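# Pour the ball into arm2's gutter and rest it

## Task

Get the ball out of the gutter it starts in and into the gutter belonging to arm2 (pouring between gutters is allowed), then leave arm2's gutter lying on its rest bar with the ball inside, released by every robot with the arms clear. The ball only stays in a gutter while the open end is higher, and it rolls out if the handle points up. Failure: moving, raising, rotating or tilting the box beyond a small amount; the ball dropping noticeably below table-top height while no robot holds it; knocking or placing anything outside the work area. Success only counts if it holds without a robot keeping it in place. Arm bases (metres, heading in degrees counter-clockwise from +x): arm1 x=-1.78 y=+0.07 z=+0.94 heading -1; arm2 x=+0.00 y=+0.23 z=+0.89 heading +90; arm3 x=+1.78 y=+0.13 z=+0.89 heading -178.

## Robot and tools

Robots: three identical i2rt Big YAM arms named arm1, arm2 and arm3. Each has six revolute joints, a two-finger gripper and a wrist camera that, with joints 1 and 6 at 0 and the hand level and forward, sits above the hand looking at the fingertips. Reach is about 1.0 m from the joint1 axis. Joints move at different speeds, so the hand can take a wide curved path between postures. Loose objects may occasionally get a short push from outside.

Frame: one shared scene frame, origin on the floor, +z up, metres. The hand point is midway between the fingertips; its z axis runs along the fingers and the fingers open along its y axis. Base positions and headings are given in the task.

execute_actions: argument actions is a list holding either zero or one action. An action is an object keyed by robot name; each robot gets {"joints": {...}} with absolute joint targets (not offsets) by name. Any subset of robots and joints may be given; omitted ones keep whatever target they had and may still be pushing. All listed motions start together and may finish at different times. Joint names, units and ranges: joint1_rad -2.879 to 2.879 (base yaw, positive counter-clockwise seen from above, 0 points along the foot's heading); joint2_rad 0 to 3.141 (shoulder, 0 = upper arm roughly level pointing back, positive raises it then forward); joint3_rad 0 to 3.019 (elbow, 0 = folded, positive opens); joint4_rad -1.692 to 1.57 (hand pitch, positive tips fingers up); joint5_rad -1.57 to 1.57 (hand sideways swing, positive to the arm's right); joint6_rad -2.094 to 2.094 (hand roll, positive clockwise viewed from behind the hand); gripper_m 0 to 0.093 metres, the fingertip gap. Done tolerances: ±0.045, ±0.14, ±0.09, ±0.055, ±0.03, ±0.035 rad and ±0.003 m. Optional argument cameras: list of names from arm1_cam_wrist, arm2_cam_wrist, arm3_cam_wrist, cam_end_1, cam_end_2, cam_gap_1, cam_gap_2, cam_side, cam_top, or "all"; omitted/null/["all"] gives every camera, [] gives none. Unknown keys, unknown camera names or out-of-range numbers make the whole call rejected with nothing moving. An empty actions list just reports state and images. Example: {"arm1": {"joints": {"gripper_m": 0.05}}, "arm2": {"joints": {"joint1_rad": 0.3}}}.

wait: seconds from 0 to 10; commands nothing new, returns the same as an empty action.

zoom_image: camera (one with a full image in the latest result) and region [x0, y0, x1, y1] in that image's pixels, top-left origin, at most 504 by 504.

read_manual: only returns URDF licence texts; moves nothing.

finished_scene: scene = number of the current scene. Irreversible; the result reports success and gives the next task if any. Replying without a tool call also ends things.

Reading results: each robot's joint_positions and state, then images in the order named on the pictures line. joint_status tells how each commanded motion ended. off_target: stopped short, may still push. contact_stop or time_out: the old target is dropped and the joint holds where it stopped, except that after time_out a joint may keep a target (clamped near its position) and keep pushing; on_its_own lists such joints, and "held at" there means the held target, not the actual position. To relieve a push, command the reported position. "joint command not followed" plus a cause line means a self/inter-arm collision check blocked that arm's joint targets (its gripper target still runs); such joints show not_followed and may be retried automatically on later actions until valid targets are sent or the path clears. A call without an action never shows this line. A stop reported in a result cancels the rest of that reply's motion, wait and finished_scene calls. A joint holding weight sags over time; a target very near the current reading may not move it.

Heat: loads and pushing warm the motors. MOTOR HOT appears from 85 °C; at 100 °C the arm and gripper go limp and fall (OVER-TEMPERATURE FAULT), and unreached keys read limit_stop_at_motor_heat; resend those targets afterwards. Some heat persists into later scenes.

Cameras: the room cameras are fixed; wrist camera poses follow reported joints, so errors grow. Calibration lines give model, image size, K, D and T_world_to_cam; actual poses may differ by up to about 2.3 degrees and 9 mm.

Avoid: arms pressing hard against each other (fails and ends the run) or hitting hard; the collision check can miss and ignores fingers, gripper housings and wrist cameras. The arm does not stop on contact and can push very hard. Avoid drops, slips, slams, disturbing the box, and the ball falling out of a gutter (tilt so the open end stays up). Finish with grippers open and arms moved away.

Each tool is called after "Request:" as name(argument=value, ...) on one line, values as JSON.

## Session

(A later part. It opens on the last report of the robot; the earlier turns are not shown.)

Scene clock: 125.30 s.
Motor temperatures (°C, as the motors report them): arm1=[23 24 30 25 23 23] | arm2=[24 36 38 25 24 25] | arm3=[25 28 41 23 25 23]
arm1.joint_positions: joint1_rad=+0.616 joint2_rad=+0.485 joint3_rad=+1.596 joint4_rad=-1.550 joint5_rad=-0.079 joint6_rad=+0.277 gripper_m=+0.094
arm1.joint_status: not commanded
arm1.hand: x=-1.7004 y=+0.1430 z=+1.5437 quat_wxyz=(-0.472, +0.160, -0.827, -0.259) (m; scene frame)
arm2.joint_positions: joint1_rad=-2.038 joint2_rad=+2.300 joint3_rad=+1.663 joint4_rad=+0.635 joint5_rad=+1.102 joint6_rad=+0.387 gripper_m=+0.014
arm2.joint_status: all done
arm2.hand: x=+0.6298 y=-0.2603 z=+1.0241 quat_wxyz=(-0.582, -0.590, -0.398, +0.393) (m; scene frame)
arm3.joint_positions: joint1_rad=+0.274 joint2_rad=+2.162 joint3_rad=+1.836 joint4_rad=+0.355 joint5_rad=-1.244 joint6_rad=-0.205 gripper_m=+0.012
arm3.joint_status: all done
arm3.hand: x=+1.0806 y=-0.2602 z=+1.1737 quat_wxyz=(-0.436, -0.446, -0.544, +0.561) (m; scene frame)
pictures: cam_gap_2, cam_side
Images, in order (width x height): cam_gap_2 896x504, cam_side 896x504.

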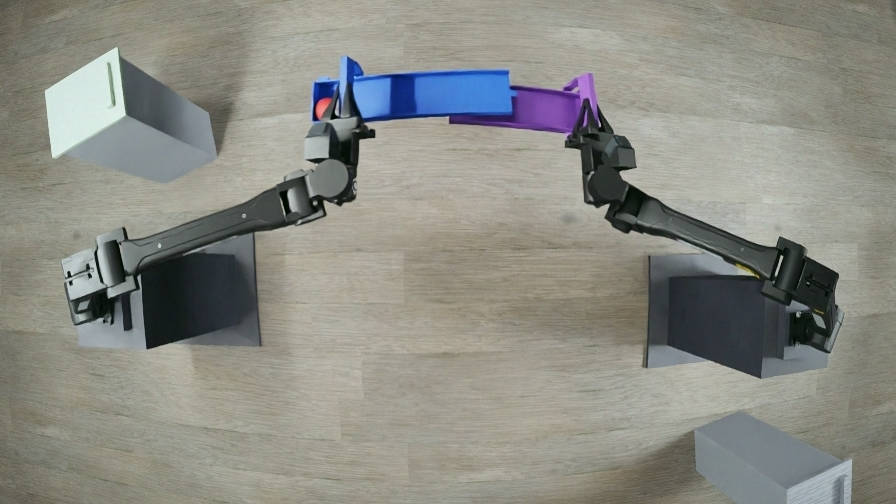

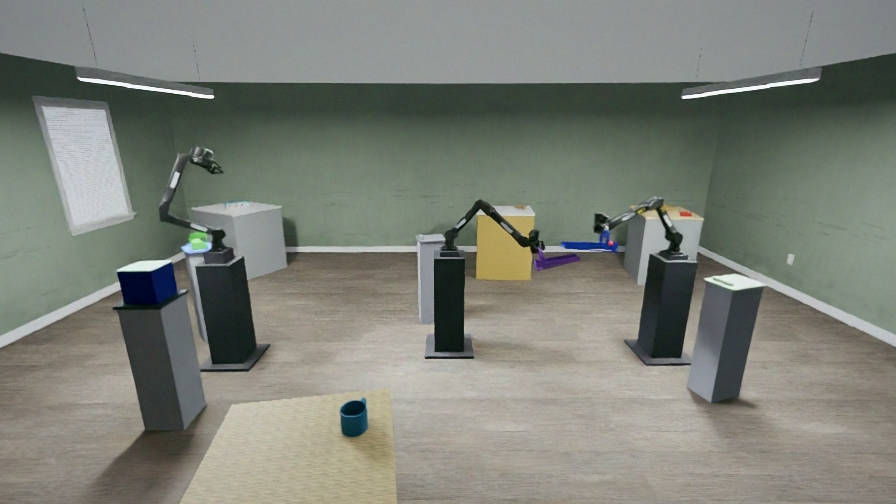

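Request:
execute_actions(actions=[{"arm3":{"joints":{"joint6_rad":-0.08}}}], cameras=[])

Request:
wait(seconds=3)

Request:
zoom_image(camera="cam_side", region=[480, 190, 660, 290])

Scene clock: 133.17 s.
Motor temperatures (°C, as the motors report them): arm1=[23 24 30 25 23 23] | arm2=[24 36 38 25 24 25] | arm3=[25 28 42 23 25 23]
arm1.joint_positions: joint1_rad=+0.616 joint2_rad=+0.485 joint3_rad=+1.596 joint4_rad=-1.550 joint5_rad=-0.079 joint6_rad=+0.277 gripper_m=+0.094
arm1.joint_status: not commanded
arm1.hand: x=-1.7004 y=+0.1430 z=+1.5437 quat_wxyz=(-0.472, +0.160, -0.827, -0.259) (m; scene frame)
arm2.joint_positions: joint1_rad=-2.038 joint2_rad=+2.300 joint3_rad=+1.663 joint4_rad=+0.635 joint5_rad=+1.102 joint6_rad=+0.387 gripper_m=+0.014
arm2.joint_status: not commanded
arm2.hand: x=+0.6298 y=-0.2603 z=+1.0241 quat_wxyz=(-0.582, -0.590, -0.398, +0.393) (m; scene frame)
arm3.joint_positions: joint1_rad=+0.274 joint2_rad=+2.162 joint3_rad=+1.836 joint4_rad=+0.355 joint5_rad=-1.244 joint6_rad=-0.083 gripper_m=+0.012
arm3.joint_status: all done
arm3.hand: x=+1.0806 y=-0.2602 z=+1.1737 quat_wxyz=(-0.469, -0.478, -0.516, +0.534) (m; scene frame)
pictures: none
No camera images: the call's "cameras" was empty. Leave "cameras" out to get every camera's image.

Scene clock: 136.17 s.
Motor temperatures (°C, as the motors report them): arm1=[23 24 30 25 23 23] | arm2=[24 37 38 25 24 25] | arm3=[25 28 42 23 25 23]
arm1.joint_positions: joint1_rad=+0.616 joint2_rad=+0.485 joint3_rad=+1.596 joint4_rad=-1.550 joint5_rad=-0.079 joint6_rad=+0.277 gripper_m=+0.094
arm1.joint_status: not commanded
arm1.hand: x=-1.7004 y=+0.1430 z=+1.5437 quat_wxyz=(-0.472, +0.160, -0.827, -0.259) (m; scene frame)
arm2.joint_positions: joint1_rad=-2.039 joint2_rad=+2.300 joint3_rad=+1.663 joint4_rad=+0.634 joint5_rad=+1.102 joint6_rad=+0.381 gripper_m=+0.014
arm2.joint_status: not commanded
arm2.hand: x=+0.6297 y=-0.2606 z=+1.0240 quat_wxyz=(-0.581, -0.589, -0.400, +0.395) (m; scene frame)
arm3.joint_positions: joint1_rad=+0.274 joint2_rad=+2.162 joint3_rad=+1.837 joint4_rad=+0.355 joint5_rad=-1.244 joint6_rad=-0.075 gripper_m=+0.012
arm3.joint_status: all done
arm3.hand: x=+1.0804 y=-0.2603 z=+1.1743 quat_wxyz=(-0.471, -0.479, -0.515, +0.532) (m; scene frame)
wait: 3.00 s; at rest by 1.10 s
pictures: arm1_cam_wrist, arm2_cam_wrist, arm3_cam_wrist, cam_end_1, cam_end_2, cam_gap_1, cam_gap_2, cam_side, cam_top
camera_calibration (this result's frames):
arm1_cam_wrist: T_world_to_cam=[[0.506767, -0.815072, -0.280794, 1.41293], [-0.817813, -0.351493, -0.45567, -0.636475], [0.272706, 0.460555, -0.844701, 1.82675], [0, 0, 0, 1]] pos_world=[-1.73471, 0.0866044, 1.64978]
arm2_cam_wrist: T_world_to_cam=[[-0.926296, 0.0222103, -0.376142, 0.975939], [0.315679, 0.590782, -0.742512, 0.719891], [0.205727, -0.806526, -0.55425, 0.34956], [0, 0, 0, 1]] pos_world=[0.60484, -0.165045, 1.09536]
arm3_cam_wrist: T_world_to_cam=[[-0.994504, 0.0329909, 0.0993667, 0.964999], [-0.0623116, 0.576184, -0.814941, 1.18099], [-0.0841391, -0.816654, -0.570962, 0.673137], [0, 0, 0, 1]] pos_world=[1.08992, -0.162585, 1.25089]
Images, in order (width x height): arm1_cam_wrist 504x504, arm2_cam_wrist 504x504, arm3_cam_wrist 504x504, cam_end_1 896x504, cam_end_2 896x504, cam_gap_1 896x504, cam_gap_2 896x504, cam_side 896x504, cam_top 896x504.

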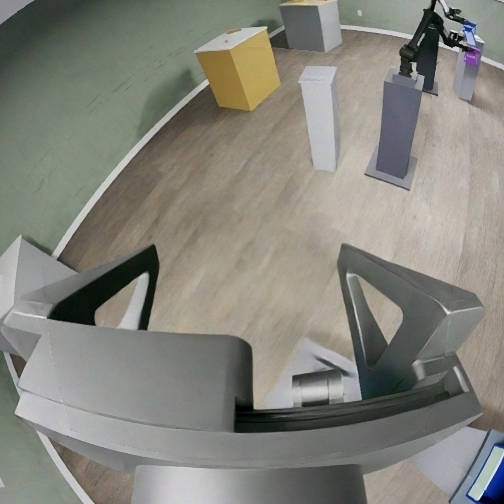

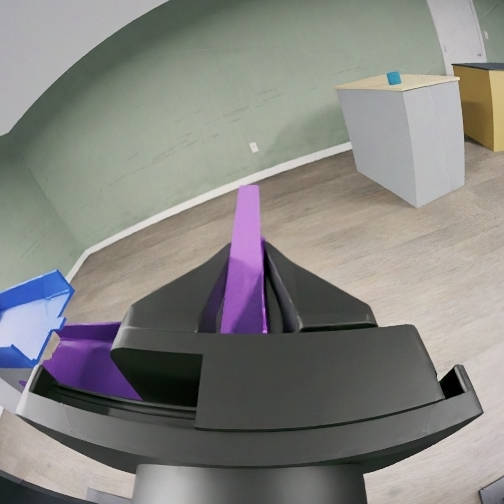

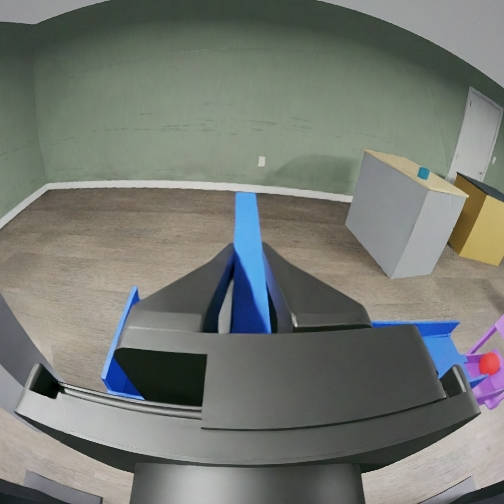

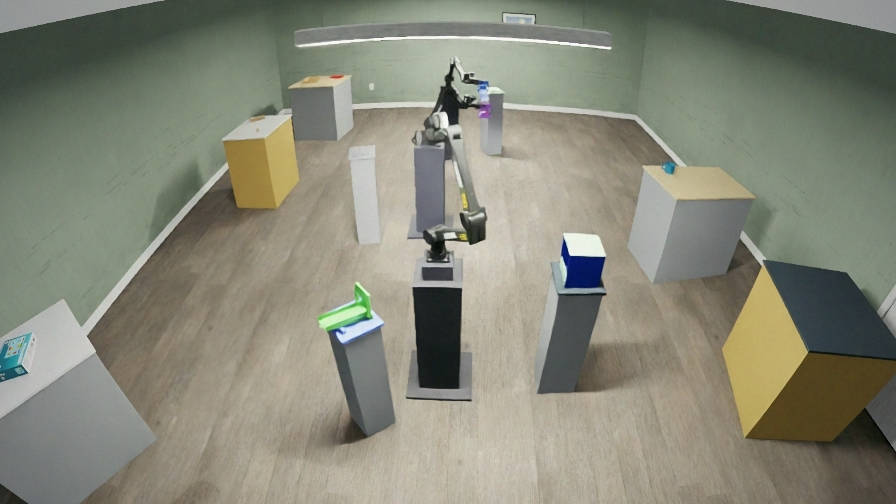

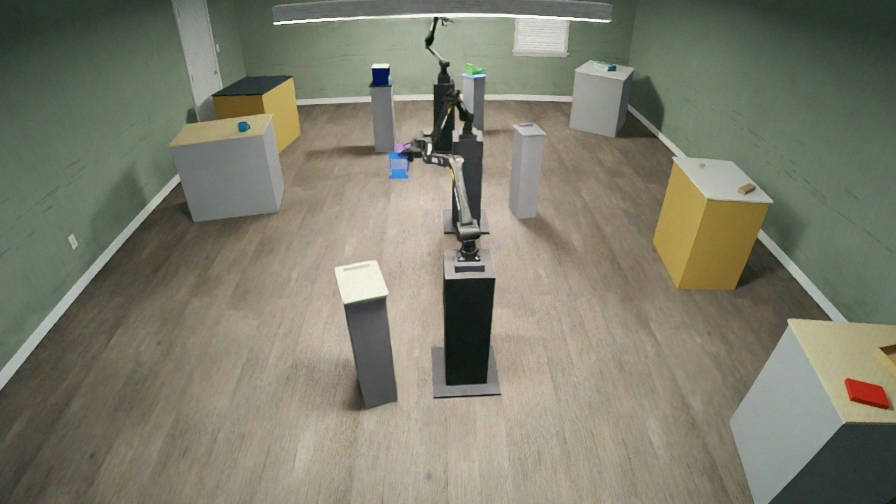

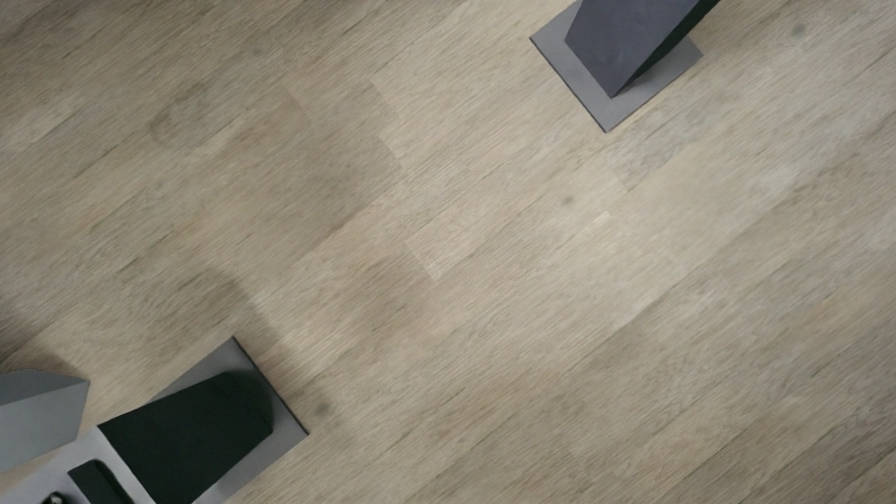

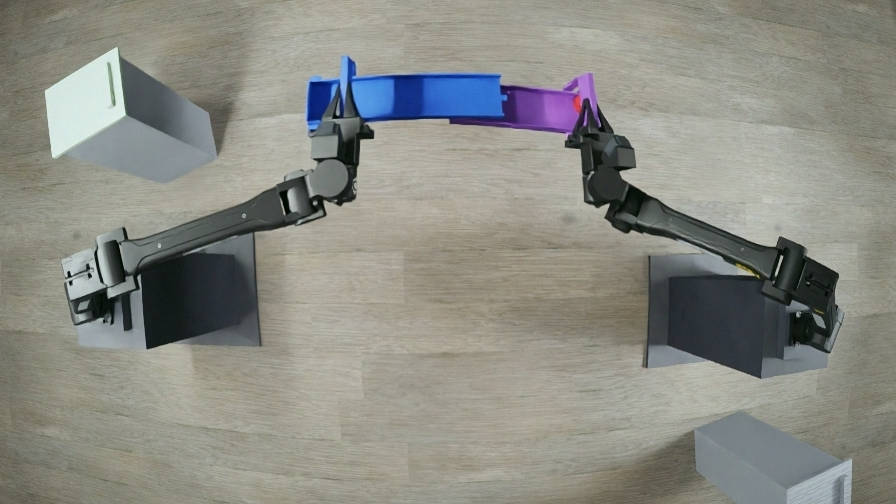

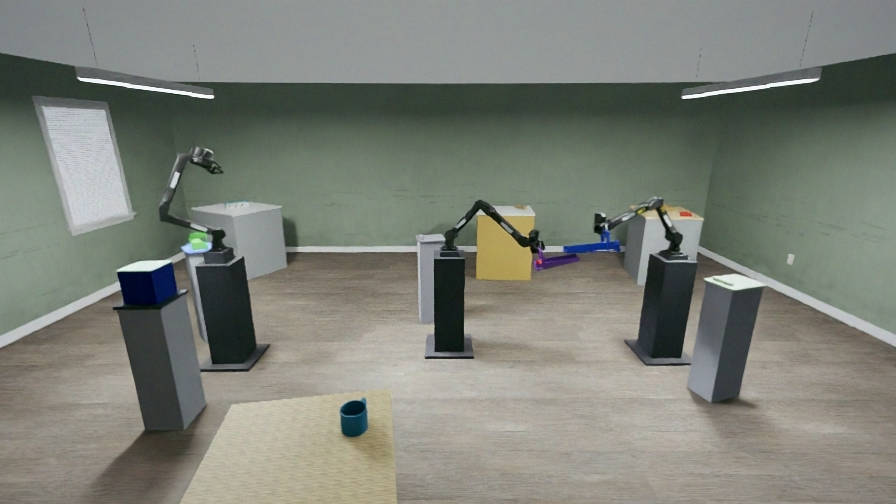

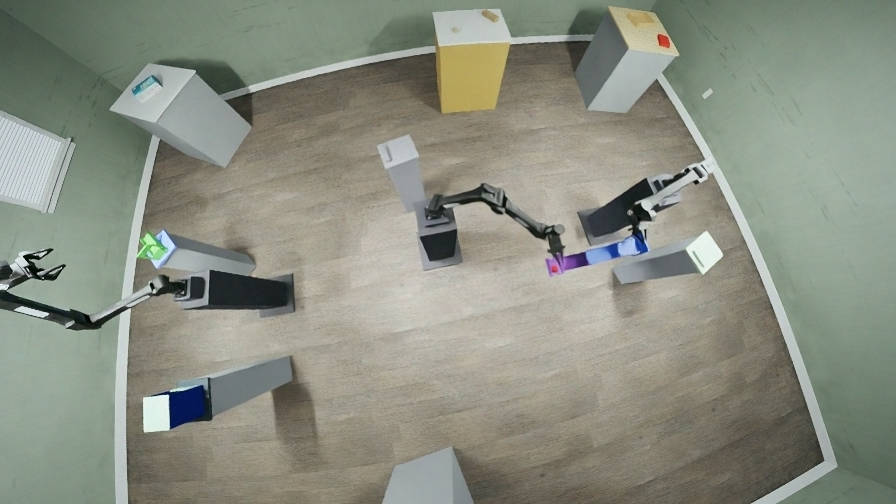

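Region (480, 190, 660, 290) of cam_side's 896x504 image, scaled by 2.800, with more detail than that image has.

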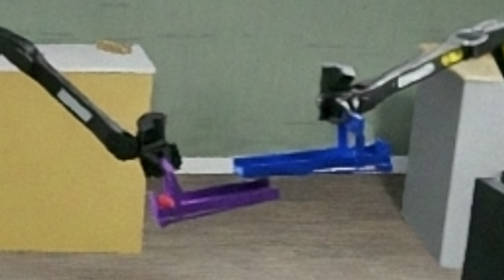

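Request:
execute_actions(actions=[{"arm3":{"joints":{"joint6_rad":-0.45,"joint2_rad":1.7,"joint3_rad":0.95,"joint4_rad":0.82}},"arm2":{"joints":{"joint6_rad":0.48}}}], cameras=[])

Request:
execute_actions(actions=[{"arm3":{"joints":{"joint1_rad":1.1,"joint5_rad":-0.65,"joint2_rad":1.56,"joint3_rad":0.6,"joint4_rad":1.02}},"arm2":{"joints":{"joint1_rad":-1.3,"joint5_rad":0.75,"joint6_rad":0.6,"joint2_rad":1.95,"joint3_rad":1.2,"joint4_rad":0.85}}}], cameras=[])

Request:
execute_actions(actions=[{"arm3":{"joints":{"joint1_rad":1.859,"joint5_rad":-0.009,"joint6_rad":-0.3}},"arm2":{"joints":{"joint1_rad":-0.55,"joint5_rad":0.4,"joint2_rad":1.63,"joint3_rad":0.69,"joint4_rad":1.02}}}], cameras=[])

Request:
execute_actions(actions=[{"arm2":{"joints":{"joint1_rad":0.197,"joint5_rad":0.055,"joint6_rad":0.42}}}], cameras=["cam_end_1","cam_end_2","cam_side"])

Request:
zoom_image(camera="cam_end_1", region=[320, 100, 440, 180])

Scene clock: 149.00 s.
Motor temperatures (°C, as the motors report them): arm1=[23 24 31 25 23 23] | arm2=[24 37 39 25 24 25] | arm3=[25 29 43 23 25 23]
arm1.joint_positions: joint1_rad=+0.616 joint2_rad=+0.485 joint3_rad=+1.596 joint4_rad=-1.550 joint5_rad=-0.079 joint6_rad=+0.277 gripper_m=+0.094
arm1.joint_status: not commanded
arm1.hand: x=-1.7004 y=+0.1430 z=+1.5437 quat_wxyz=(-0.472, +0.160, -0.827, -0.259) (m; scene frame)
arm2.joint_positions: joint1_rad=-2.039 joint2_rad=+2.300 joint3_rad=+1.663 joint4_rad=+0.634 joint5_rad=+1.102 joint6_rad=+0.458 gripper_m=+0.014
arm2.joint_status: all done
arm2.hand: x=+0.6297 y=-0.2606 z=+1.0240 quat_wxyz=(-0.596, -0.604, -0.377, +0.372) (m; scene frame)
arm3.joint_positions: joint1_rad=+0.274 joint2_rad=+1.718 joint3_rad=+0.919 joint4_rad=+0.803 joint5_rad=-1.244 joint6_rad=-0.427 gripper_m=+0.012
arm3.joint_status: all done
arm3.hand: x=+1.3105 y=-0.1890 z=+1.1087 quat_wxyz=(-0.377, -0.391, -0.588, +0.599) (m; scene frame)
pictures: none
No camera images: the call's "cameras" was empty. Leave "cameras" out to get every camera's image.

Scene clock: 150.83 s.
Motor temperatures (°C, as the motors report them): arm1=[23 24 31 25 23 23] | arm2=[24 37 38 25 24 25] | arm3=[25 29 42 23 25 23]
arm1.joint_positions: joint1_rad=+0.616 joint2_rad=+0.485 joint3_rad=+1.596 joint4_rad=-1.550 joint5_rad=-0.079 joint6_rad=+0.277 gripper_m=+0.094
arm1.joint_status: not commanded
arm1.hand: x=-1.7004 y=+0.1430 z=+1.5437 quat_wxyz=(-0.472, +0.160, -0.827, -0.259) (m; scene frame)
arm2.joint_positions: joint1_rad=-1.307 joint2_rad=+1.976 joint3_rad=+1.183 joint4_rad=+0.823 joint5_rad=+0.750 joint6_rad=+0.580 gripper_m=+0.014
arm2.joint_status: all done
arm2.hand: x=+0.7082 y=+0.2985 z=+1.0759 quat_wxyz=(-0.711, -0.367, -0.599, -0.043) (m; scene frame)
arm3.joint_positions: joint1_rad=+1.103 joint2_rad=+1.573 joint3_rad=+0.588 joint4_rad=+0.985 joint5_rad=-0.652 joint6_rad=-0.433 gripper_m=+0.012
arm3.joint_status: all done
arm3.hand: x=+1.6539 y=-0.3818 z=+1.0803 quat_wxyz=(-0.444, -0.318, -0.631, +0.551) (m; scene frame)
pictures: none
No camera images: the call's "cameras" was empty. Leave "cameras" out to get every camera's image.

Scene clock: 152.23 s.
Motor temperatures (°C, as the motors report them): arm1=[23 24 31 25 23 23] | arm2=[24 37 38 26 24 25] | arm3=[25 28 42 23 25 23]
arm1.joint_positions: joint1_rad=+0.616 joint2_rad=+0.485 joint3_rad=+1.596 joint4_rad=-1.550 joint5_rad=-0.079 joint6_rad=+0.277 gripper_m=+0.094
arm1.joint_status: not commanded
arm1.hand: x=-1.7004 y=+0.1430 z=+1.5437 quat_wxyz=(-0.472, +0.160, -0.827, -0.259) (m; scene frame)
arm2.joint_positions: joint1_rad=-0.550 joint2_rad=+1.649 joint3_rad=+0.670 joint4_rad=+0.991 joint5_rad=+0.398 joint6_rad=+0.582 gripper_m=+0.014
arm2.joint_status: all done
arm2.hand: x=+0.3533 y=+0.6763 z=+1.0843 quat_wxyz=(-0.585, +0.008, -0.701, -0.408) (m; scene frame)
arm3.joint_positions: joint1_rad=+1.862 joint2_rad=+1.573 joint3_rad=+0.588 joint4_rad=+0.985 joint5_rad=-0.011 joint6_rad=-0.300 gripper_m=+0.012
arm3.joint_status: all done
arm3.hand: x=+1.9515 y=-0.3936 z=+1.0827 quat_wxyz=(-0.510, -0.322, -0.628, +0.492) (m; scene frame)
pictures: none
No camera images: the call's "cameras" was empty. Leave "cameras" out to get every camera's image.

Scene clock: 153.70 s.
Motor temperatures (°C, as the motors report them): arm1=[23 24 31 25 23 23] | arm2=[24 36 38 26 24 25] | arm3=[25 28 41 23 25 23]
arm1.joint_positions: joint1_rad=+0.616 joint2_rad=+0.485 joint3_rad=+1.596 joint4_rad=-1.550 joint5_rad=-0.079 joint6_rad=+0.277 gripper_m=+0.094
arm1.joint_status: not commanded
arm1.hand: x=-1.7004 y=+0.1430 z=+1.5437 quat_wxyz=(-0.472, +0.160, -0.827, -0.259) (m; scene frame)
arm2.joint_positions: joint1_rad=+0.203 joint2_rad=+1.649 joint3_rad=+0.670 joint4_rad=+0.991 joint5_rad=+0.053 joint6_rad=+0.421 gripper_m=+0.014
arm2.joint_status: all done
arm2.hand: x=-0.1060 y=+0.7985 z=+1.0868 quat_wxyz=(-0.343, +0.422, -0.557, -0.628) (m; scene frame)
arm3.joint_positions: joint1_rad=+1.862 joint2_rad=+1.573 joint3_rad=+0.588 joint4_rad=+0.985 joint5_rad=-0.011 joint6_rad=-0.300 gripper_m=+0.012
arm3.joint_status: not commanded
arm3.hand: x=+1.9515 y=-0.3936 z=+1.0827 quat_wxyz=(-0.510, -0.322, -0.628, +0.492) (m; scene frame)
pictures: cam_end_1, cam_end_2, cam_side
Images, in order (width x height): cam_end_1 896x504, cam_end_2 896x504, cam_side 896x504.

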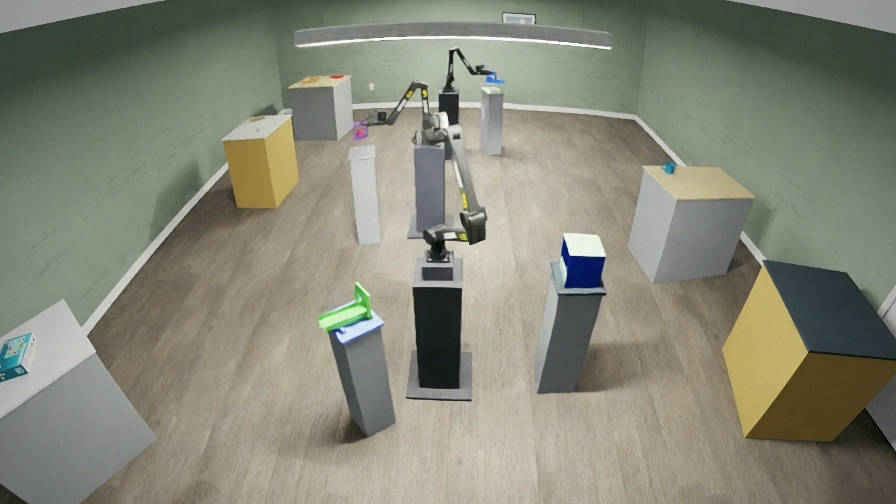

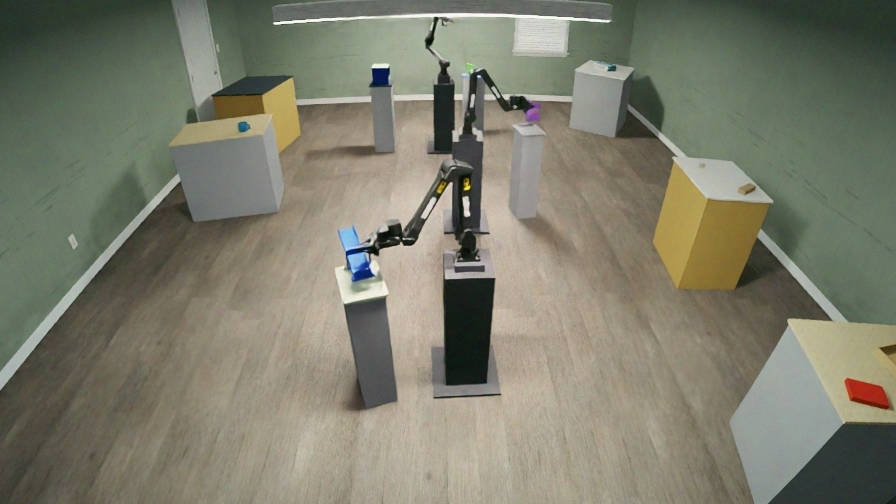

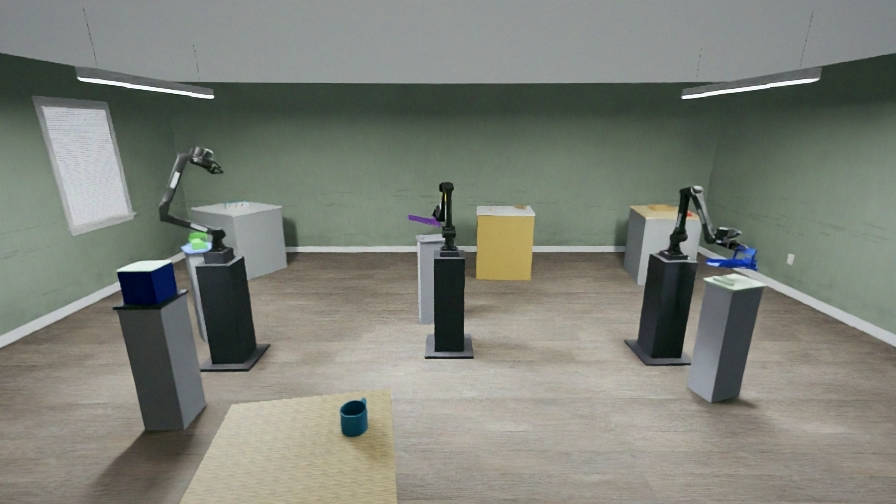

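Region (320, 100, 440, 180) of cam_end_1's 896x504 image, scaled by 4.200, with more detail than that image has.

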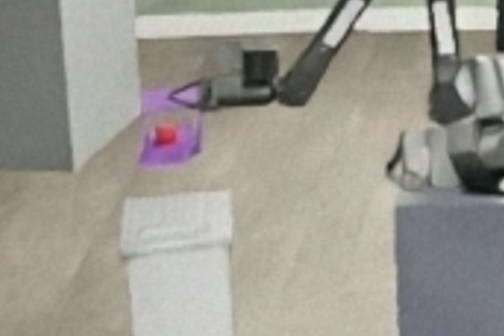

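Request:
execute_actions(actions=[{"arm3":{"joints":{"joint2_rad":1.87,"joint4_rad":1.36}},"arm2":{"joints":{"joint2_rad":1.972,"joint4_rad":1.36,"joint6_rad":0.31}}}], cameras=["cam_end_1","cam_end_2","cam_side"])

Request:
zoom_image(camera="cam_side", region=[390, 200, 470, 260])

Request:
zoom_image(camera="cam_side", region=[670, 230, 790, 310])

Scene clock: 159.07 s.
Motor temperatures (°C, as the motors report them): arm1=[23 24 31 25 23 23] | arm2=[24 35 37 26 24 25] | arm3=[25 27 40 24 25 23]
arm1.joint_positions: joint1_rad=+0.616 joint2_rad=+0.485 joint3_rad=+1.596 joint4_rad=-1.550 joint5_rad=-0.079 joint6_rad=+0.277 gripper_m=+0.094
arm1.joint_status: not commanded
arm1.hand: x=-1.7004 y=+0.1430 z=+1.5437 quat_wxyz=(-0.472, +0.160, -0.827, -0.259) (m; scene frame)
arm2.joint_positions: joint1_rad=+0.204 joint2_rad=+1.984 joint3_rad=+0.670 joint4_rad=+1.317 joint5_rad=+0.052 joint6_rad=+0.313 gripper_m=+0.014
arm2.joint_status: all done
arm2.hand: x=-0.1070 y=+0.8006 z=+0.9793 quat_wxyz=(-0.374, +0.454, -0.535, -0.606) (m; scene frame)
arm3.joint_positions: joint1_rad=+1.860 joint2_rad=+1.877 joint3_rad=+0.588 joint4_rad=+1.318 joint5_rad=-0.008 joint6_rad=-0.290 gripper_m=+0.012
arm3.joint_status: all done
arm3.hand: x=+1.9519 y=-0.3990 z=+1.0030 quat_wxyz=(-0.518, -0.323, -0.617, +0.497) (m; scene frame)
pictures: cam_end_1, cam_end_2, cam_side
Images, in order (width x height): cam_end_1 896x504, cam_end_2 896x504, cam_side 896x504.

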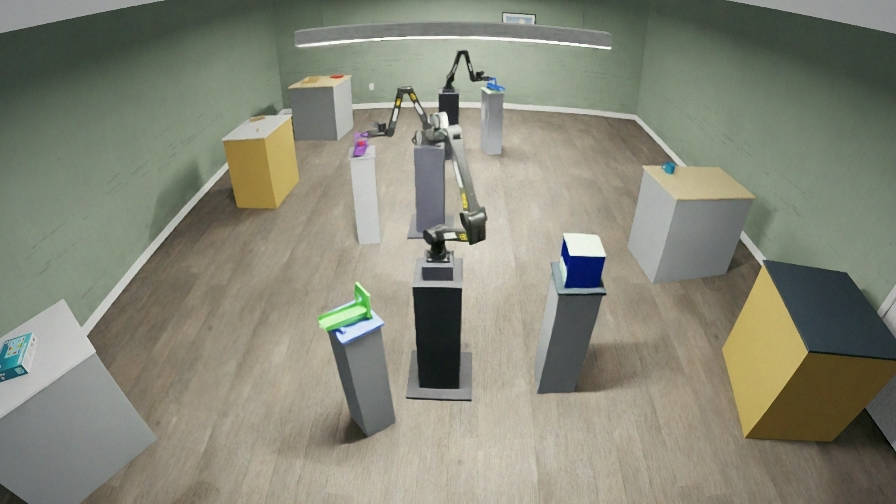

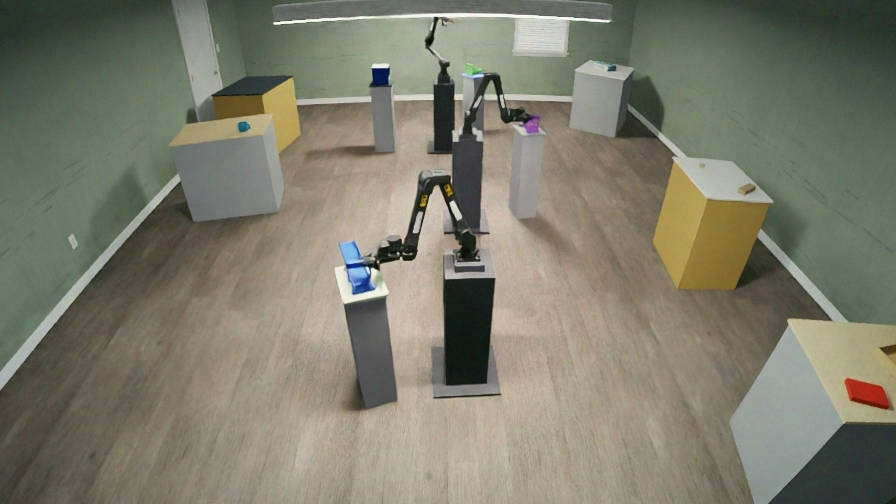

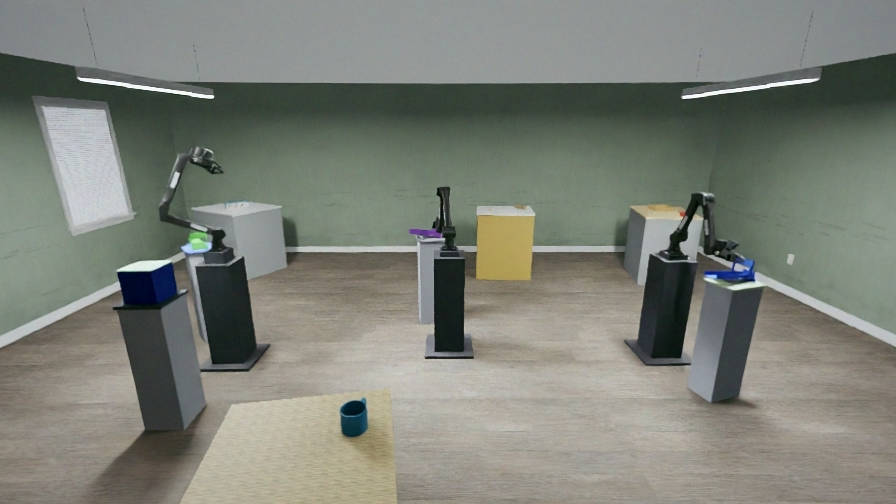

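Region (390, 200, 470, 260) of cam_side's 896x504 image, scaled by 6.300, with more detail than that image has; it fills the top 378 rows of this view, and the rest is white.

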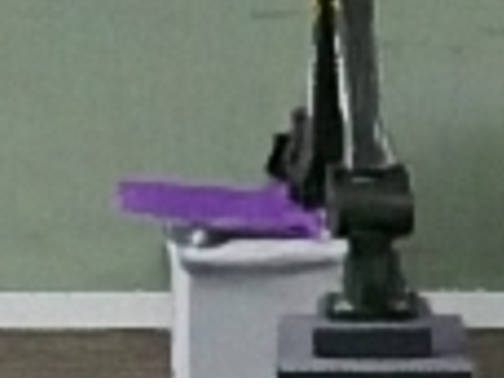

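Region (670, 230, 790, 310) of cam_side's 896x504 image, scaled by 4.200, with more detail than that image has.

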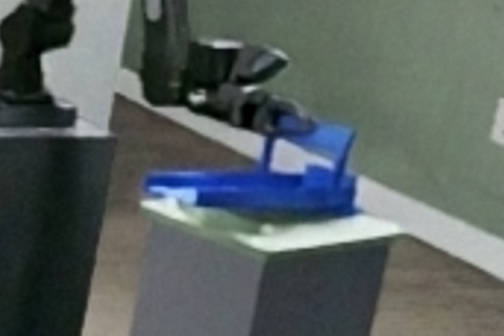

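Request:
execute_actions(actions=[{"arm3":{"joints":{"gripper_m":0.07}},"arm2":{"joints":{"gripper_m":0.07}}}], cameras=[])

Request:
execute_actions(actions=[{"arm3":{"joints":{"joint2_rad":1.45,"joint4_rad":0.9}},"arm2":{"joints":{"joint2_rad":1.55,"joint4_rad":0.9}}}], cameras=["cam_end_1","cam_end_2","cam_side"])

Request:
zoom_image(camera="cam_end_1", region=[320, 100, 440, 180])

Request:
zoom_image(camera="cam_side", region=[390, 200, 470, 260])

Scene clock: 164.80 s.
Motor temperatures (°C, as the motors report them): arm1=[23 24 31 25 23 23] | arm2=[24 34 35 26 24 25] | arm3=[25 27 38 24 25 23]
arm1.joint_positions: joint1_rad=+0.616 joint2_rad=+0.485 joint3_rad=+1.596 joint4_rad=-1.550 joint5_rad=-0.079 joint6_rad=+0.277 gripper_m=+0.094
arm1.joint_status: not commanded
arm1.hand: x=-1.7004 y=+0.1430 z=+1.5437 quat_wxyz=(-0.472, +0.160, -0.827, -0.259) (m; scene frame)
arm2.joint_positions: joint1_rad=+0.204 joint2_rad=+1.984 joint3_rad=+0.670 joint4_rad=+1.334 joint5_rad=+0.053 joint6_rad=+0.313 gripper_m=+0.070
arm2.joint_status: all done
arm2.hand: x=-0.1068 y=+0.8005 z=+0.9834 quat_wxyz=(-0.378, +0.450, -0.531, -0.611) (m; scene frame)
arm3.joint_positions: joint1_rad=+1.860 joint2_rad=+1.877 joint3_rad=+0.588 joint4_rad=+1.332 joint5_rad=-0.007 joint6_rad=-0.290 gripper_m=+0.070
arm3.joint_status: all done
arm3.hand: x=+1.9517 y=-0.3989 z=+1.0066 quat_wxyz=(-0.521, -0.320, -0.612, +0.501) (m; scene frame)
pictures: none
No camera images: the call's "cameras" was empty. Leave "cameras" out to get every camera's image.

Scene clock: 166.03 s.
Motor temperatures (°C, as the motors report them): arm1=[23 24 31 25 23 23] | arm2=[24 34 35 26 24 25] | arm3=[25 27 38 24 25 23]
arm1.joint_positions: joint1_rad=+0.616 joint2_rad=+0.485 joint3_rad=+1.596 joint4_rad=-1.550 joint5_rad=-0.079 joint6_rad=+0.277 gripper_m=+0.094
arm1.joint_status: not commanded
arm1.hand: x=-1.7004 y=+0.1430 z=+1.5437 quat_wxyz=(-0.472, +0.160, -0.827, -0.259) (m; scene frame)
arm2.joint_positions: joint1_rad=+0.204 joint2_rad=+1.546 joint3_rad=+0.670 joint4_rad=+0.912 joint5_rad=+0.053 joint6_rad=+0.313 gripper_m=+0.070
arm2.joint_status: all done
arm2.hand: x=-0.1049 y=+0.7907 z=+1.1244 quat_wxyz=(-0.381, +0.446, -0.526, -0.616) (m; scene frame)
arm3.joint_positions: joint1_rad=+1.860 joint2_rad=+1.438 joint3_rad=+0.588 joint4_rad=+0.918 joint5_rad=-0.007 joint6_rad=-0.290 gripper_m=+0.070
arm3.joint_status: all done
arm3.hand: x=+1.9457 y=-0.3835 z=+1.1362 quat_wxyz=(-0.527, -0.316, -0.604, +0.507) (m; scene frame)
pictures: cam_end_1, cam_end_2, cam_side
Images, in order (width x height): cam_end_1 896x504, cam_end_2 896x504, cam_side 896x504.

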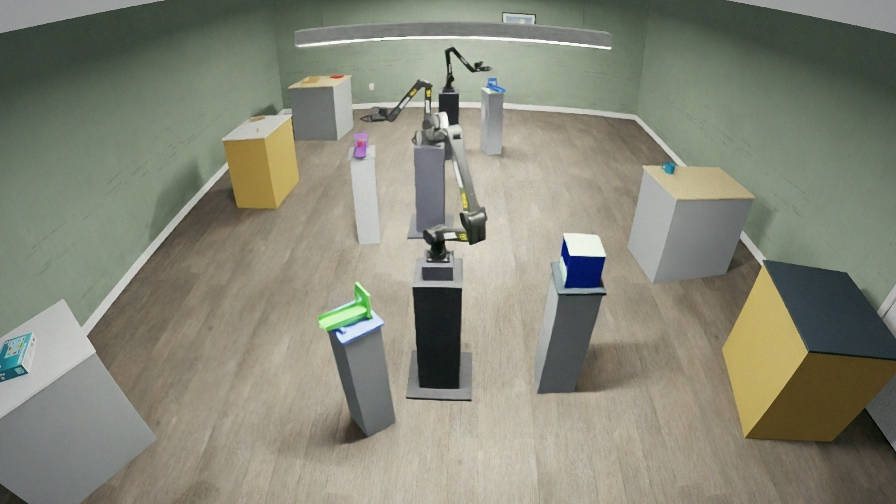

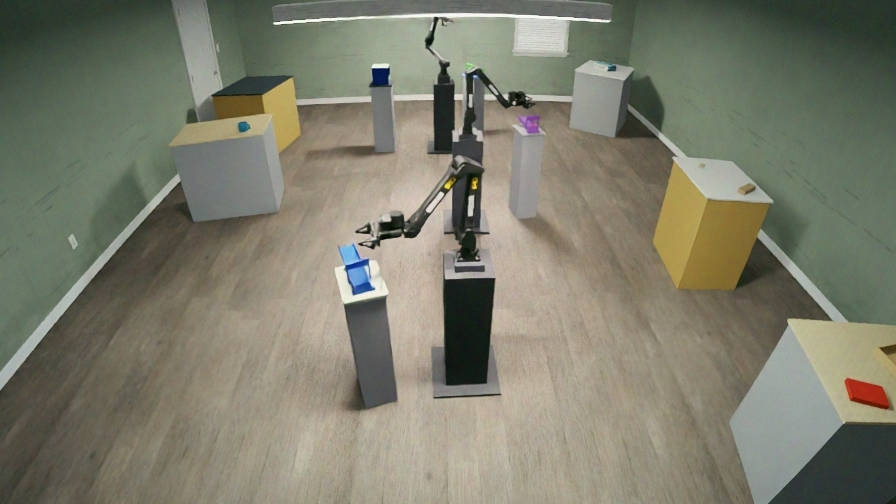

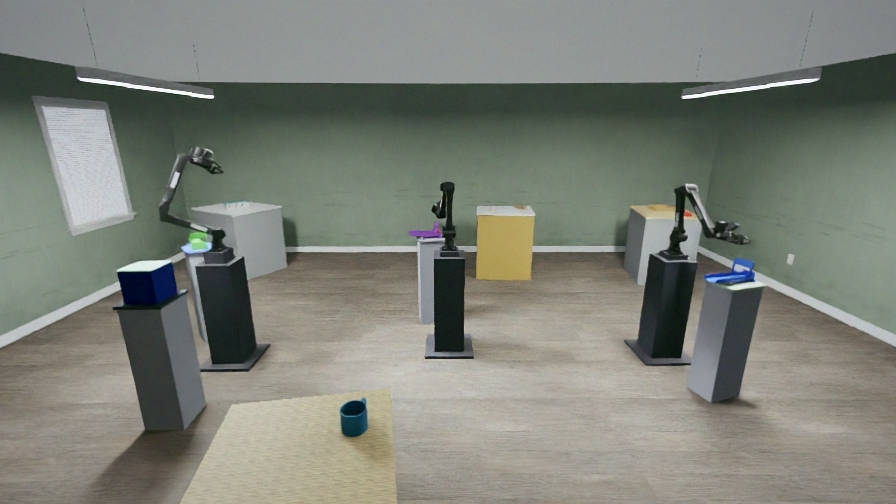

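Region (320, 100, 440, 180) of cam_end_1's 896x504 image, scaled by 4.200, with more detail than that image has.

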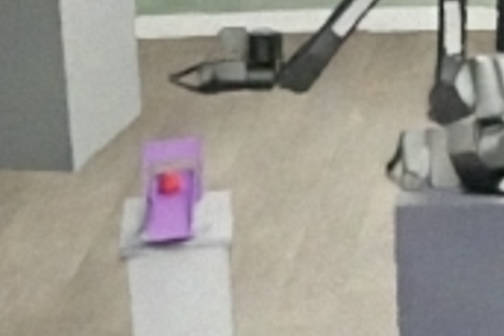

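Region (390, 200, 470, 260) of cam_side's 896x504 image, scaled by 6.300, with more detail than that image has; it fills the top 378 rows of this view, and the rest is white.

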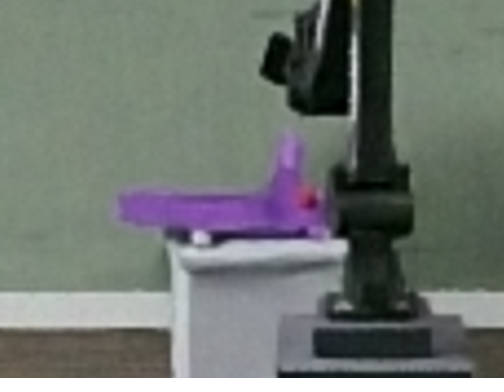

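Request:
finished_scene(scene=2)

The scene is finished: the task was done.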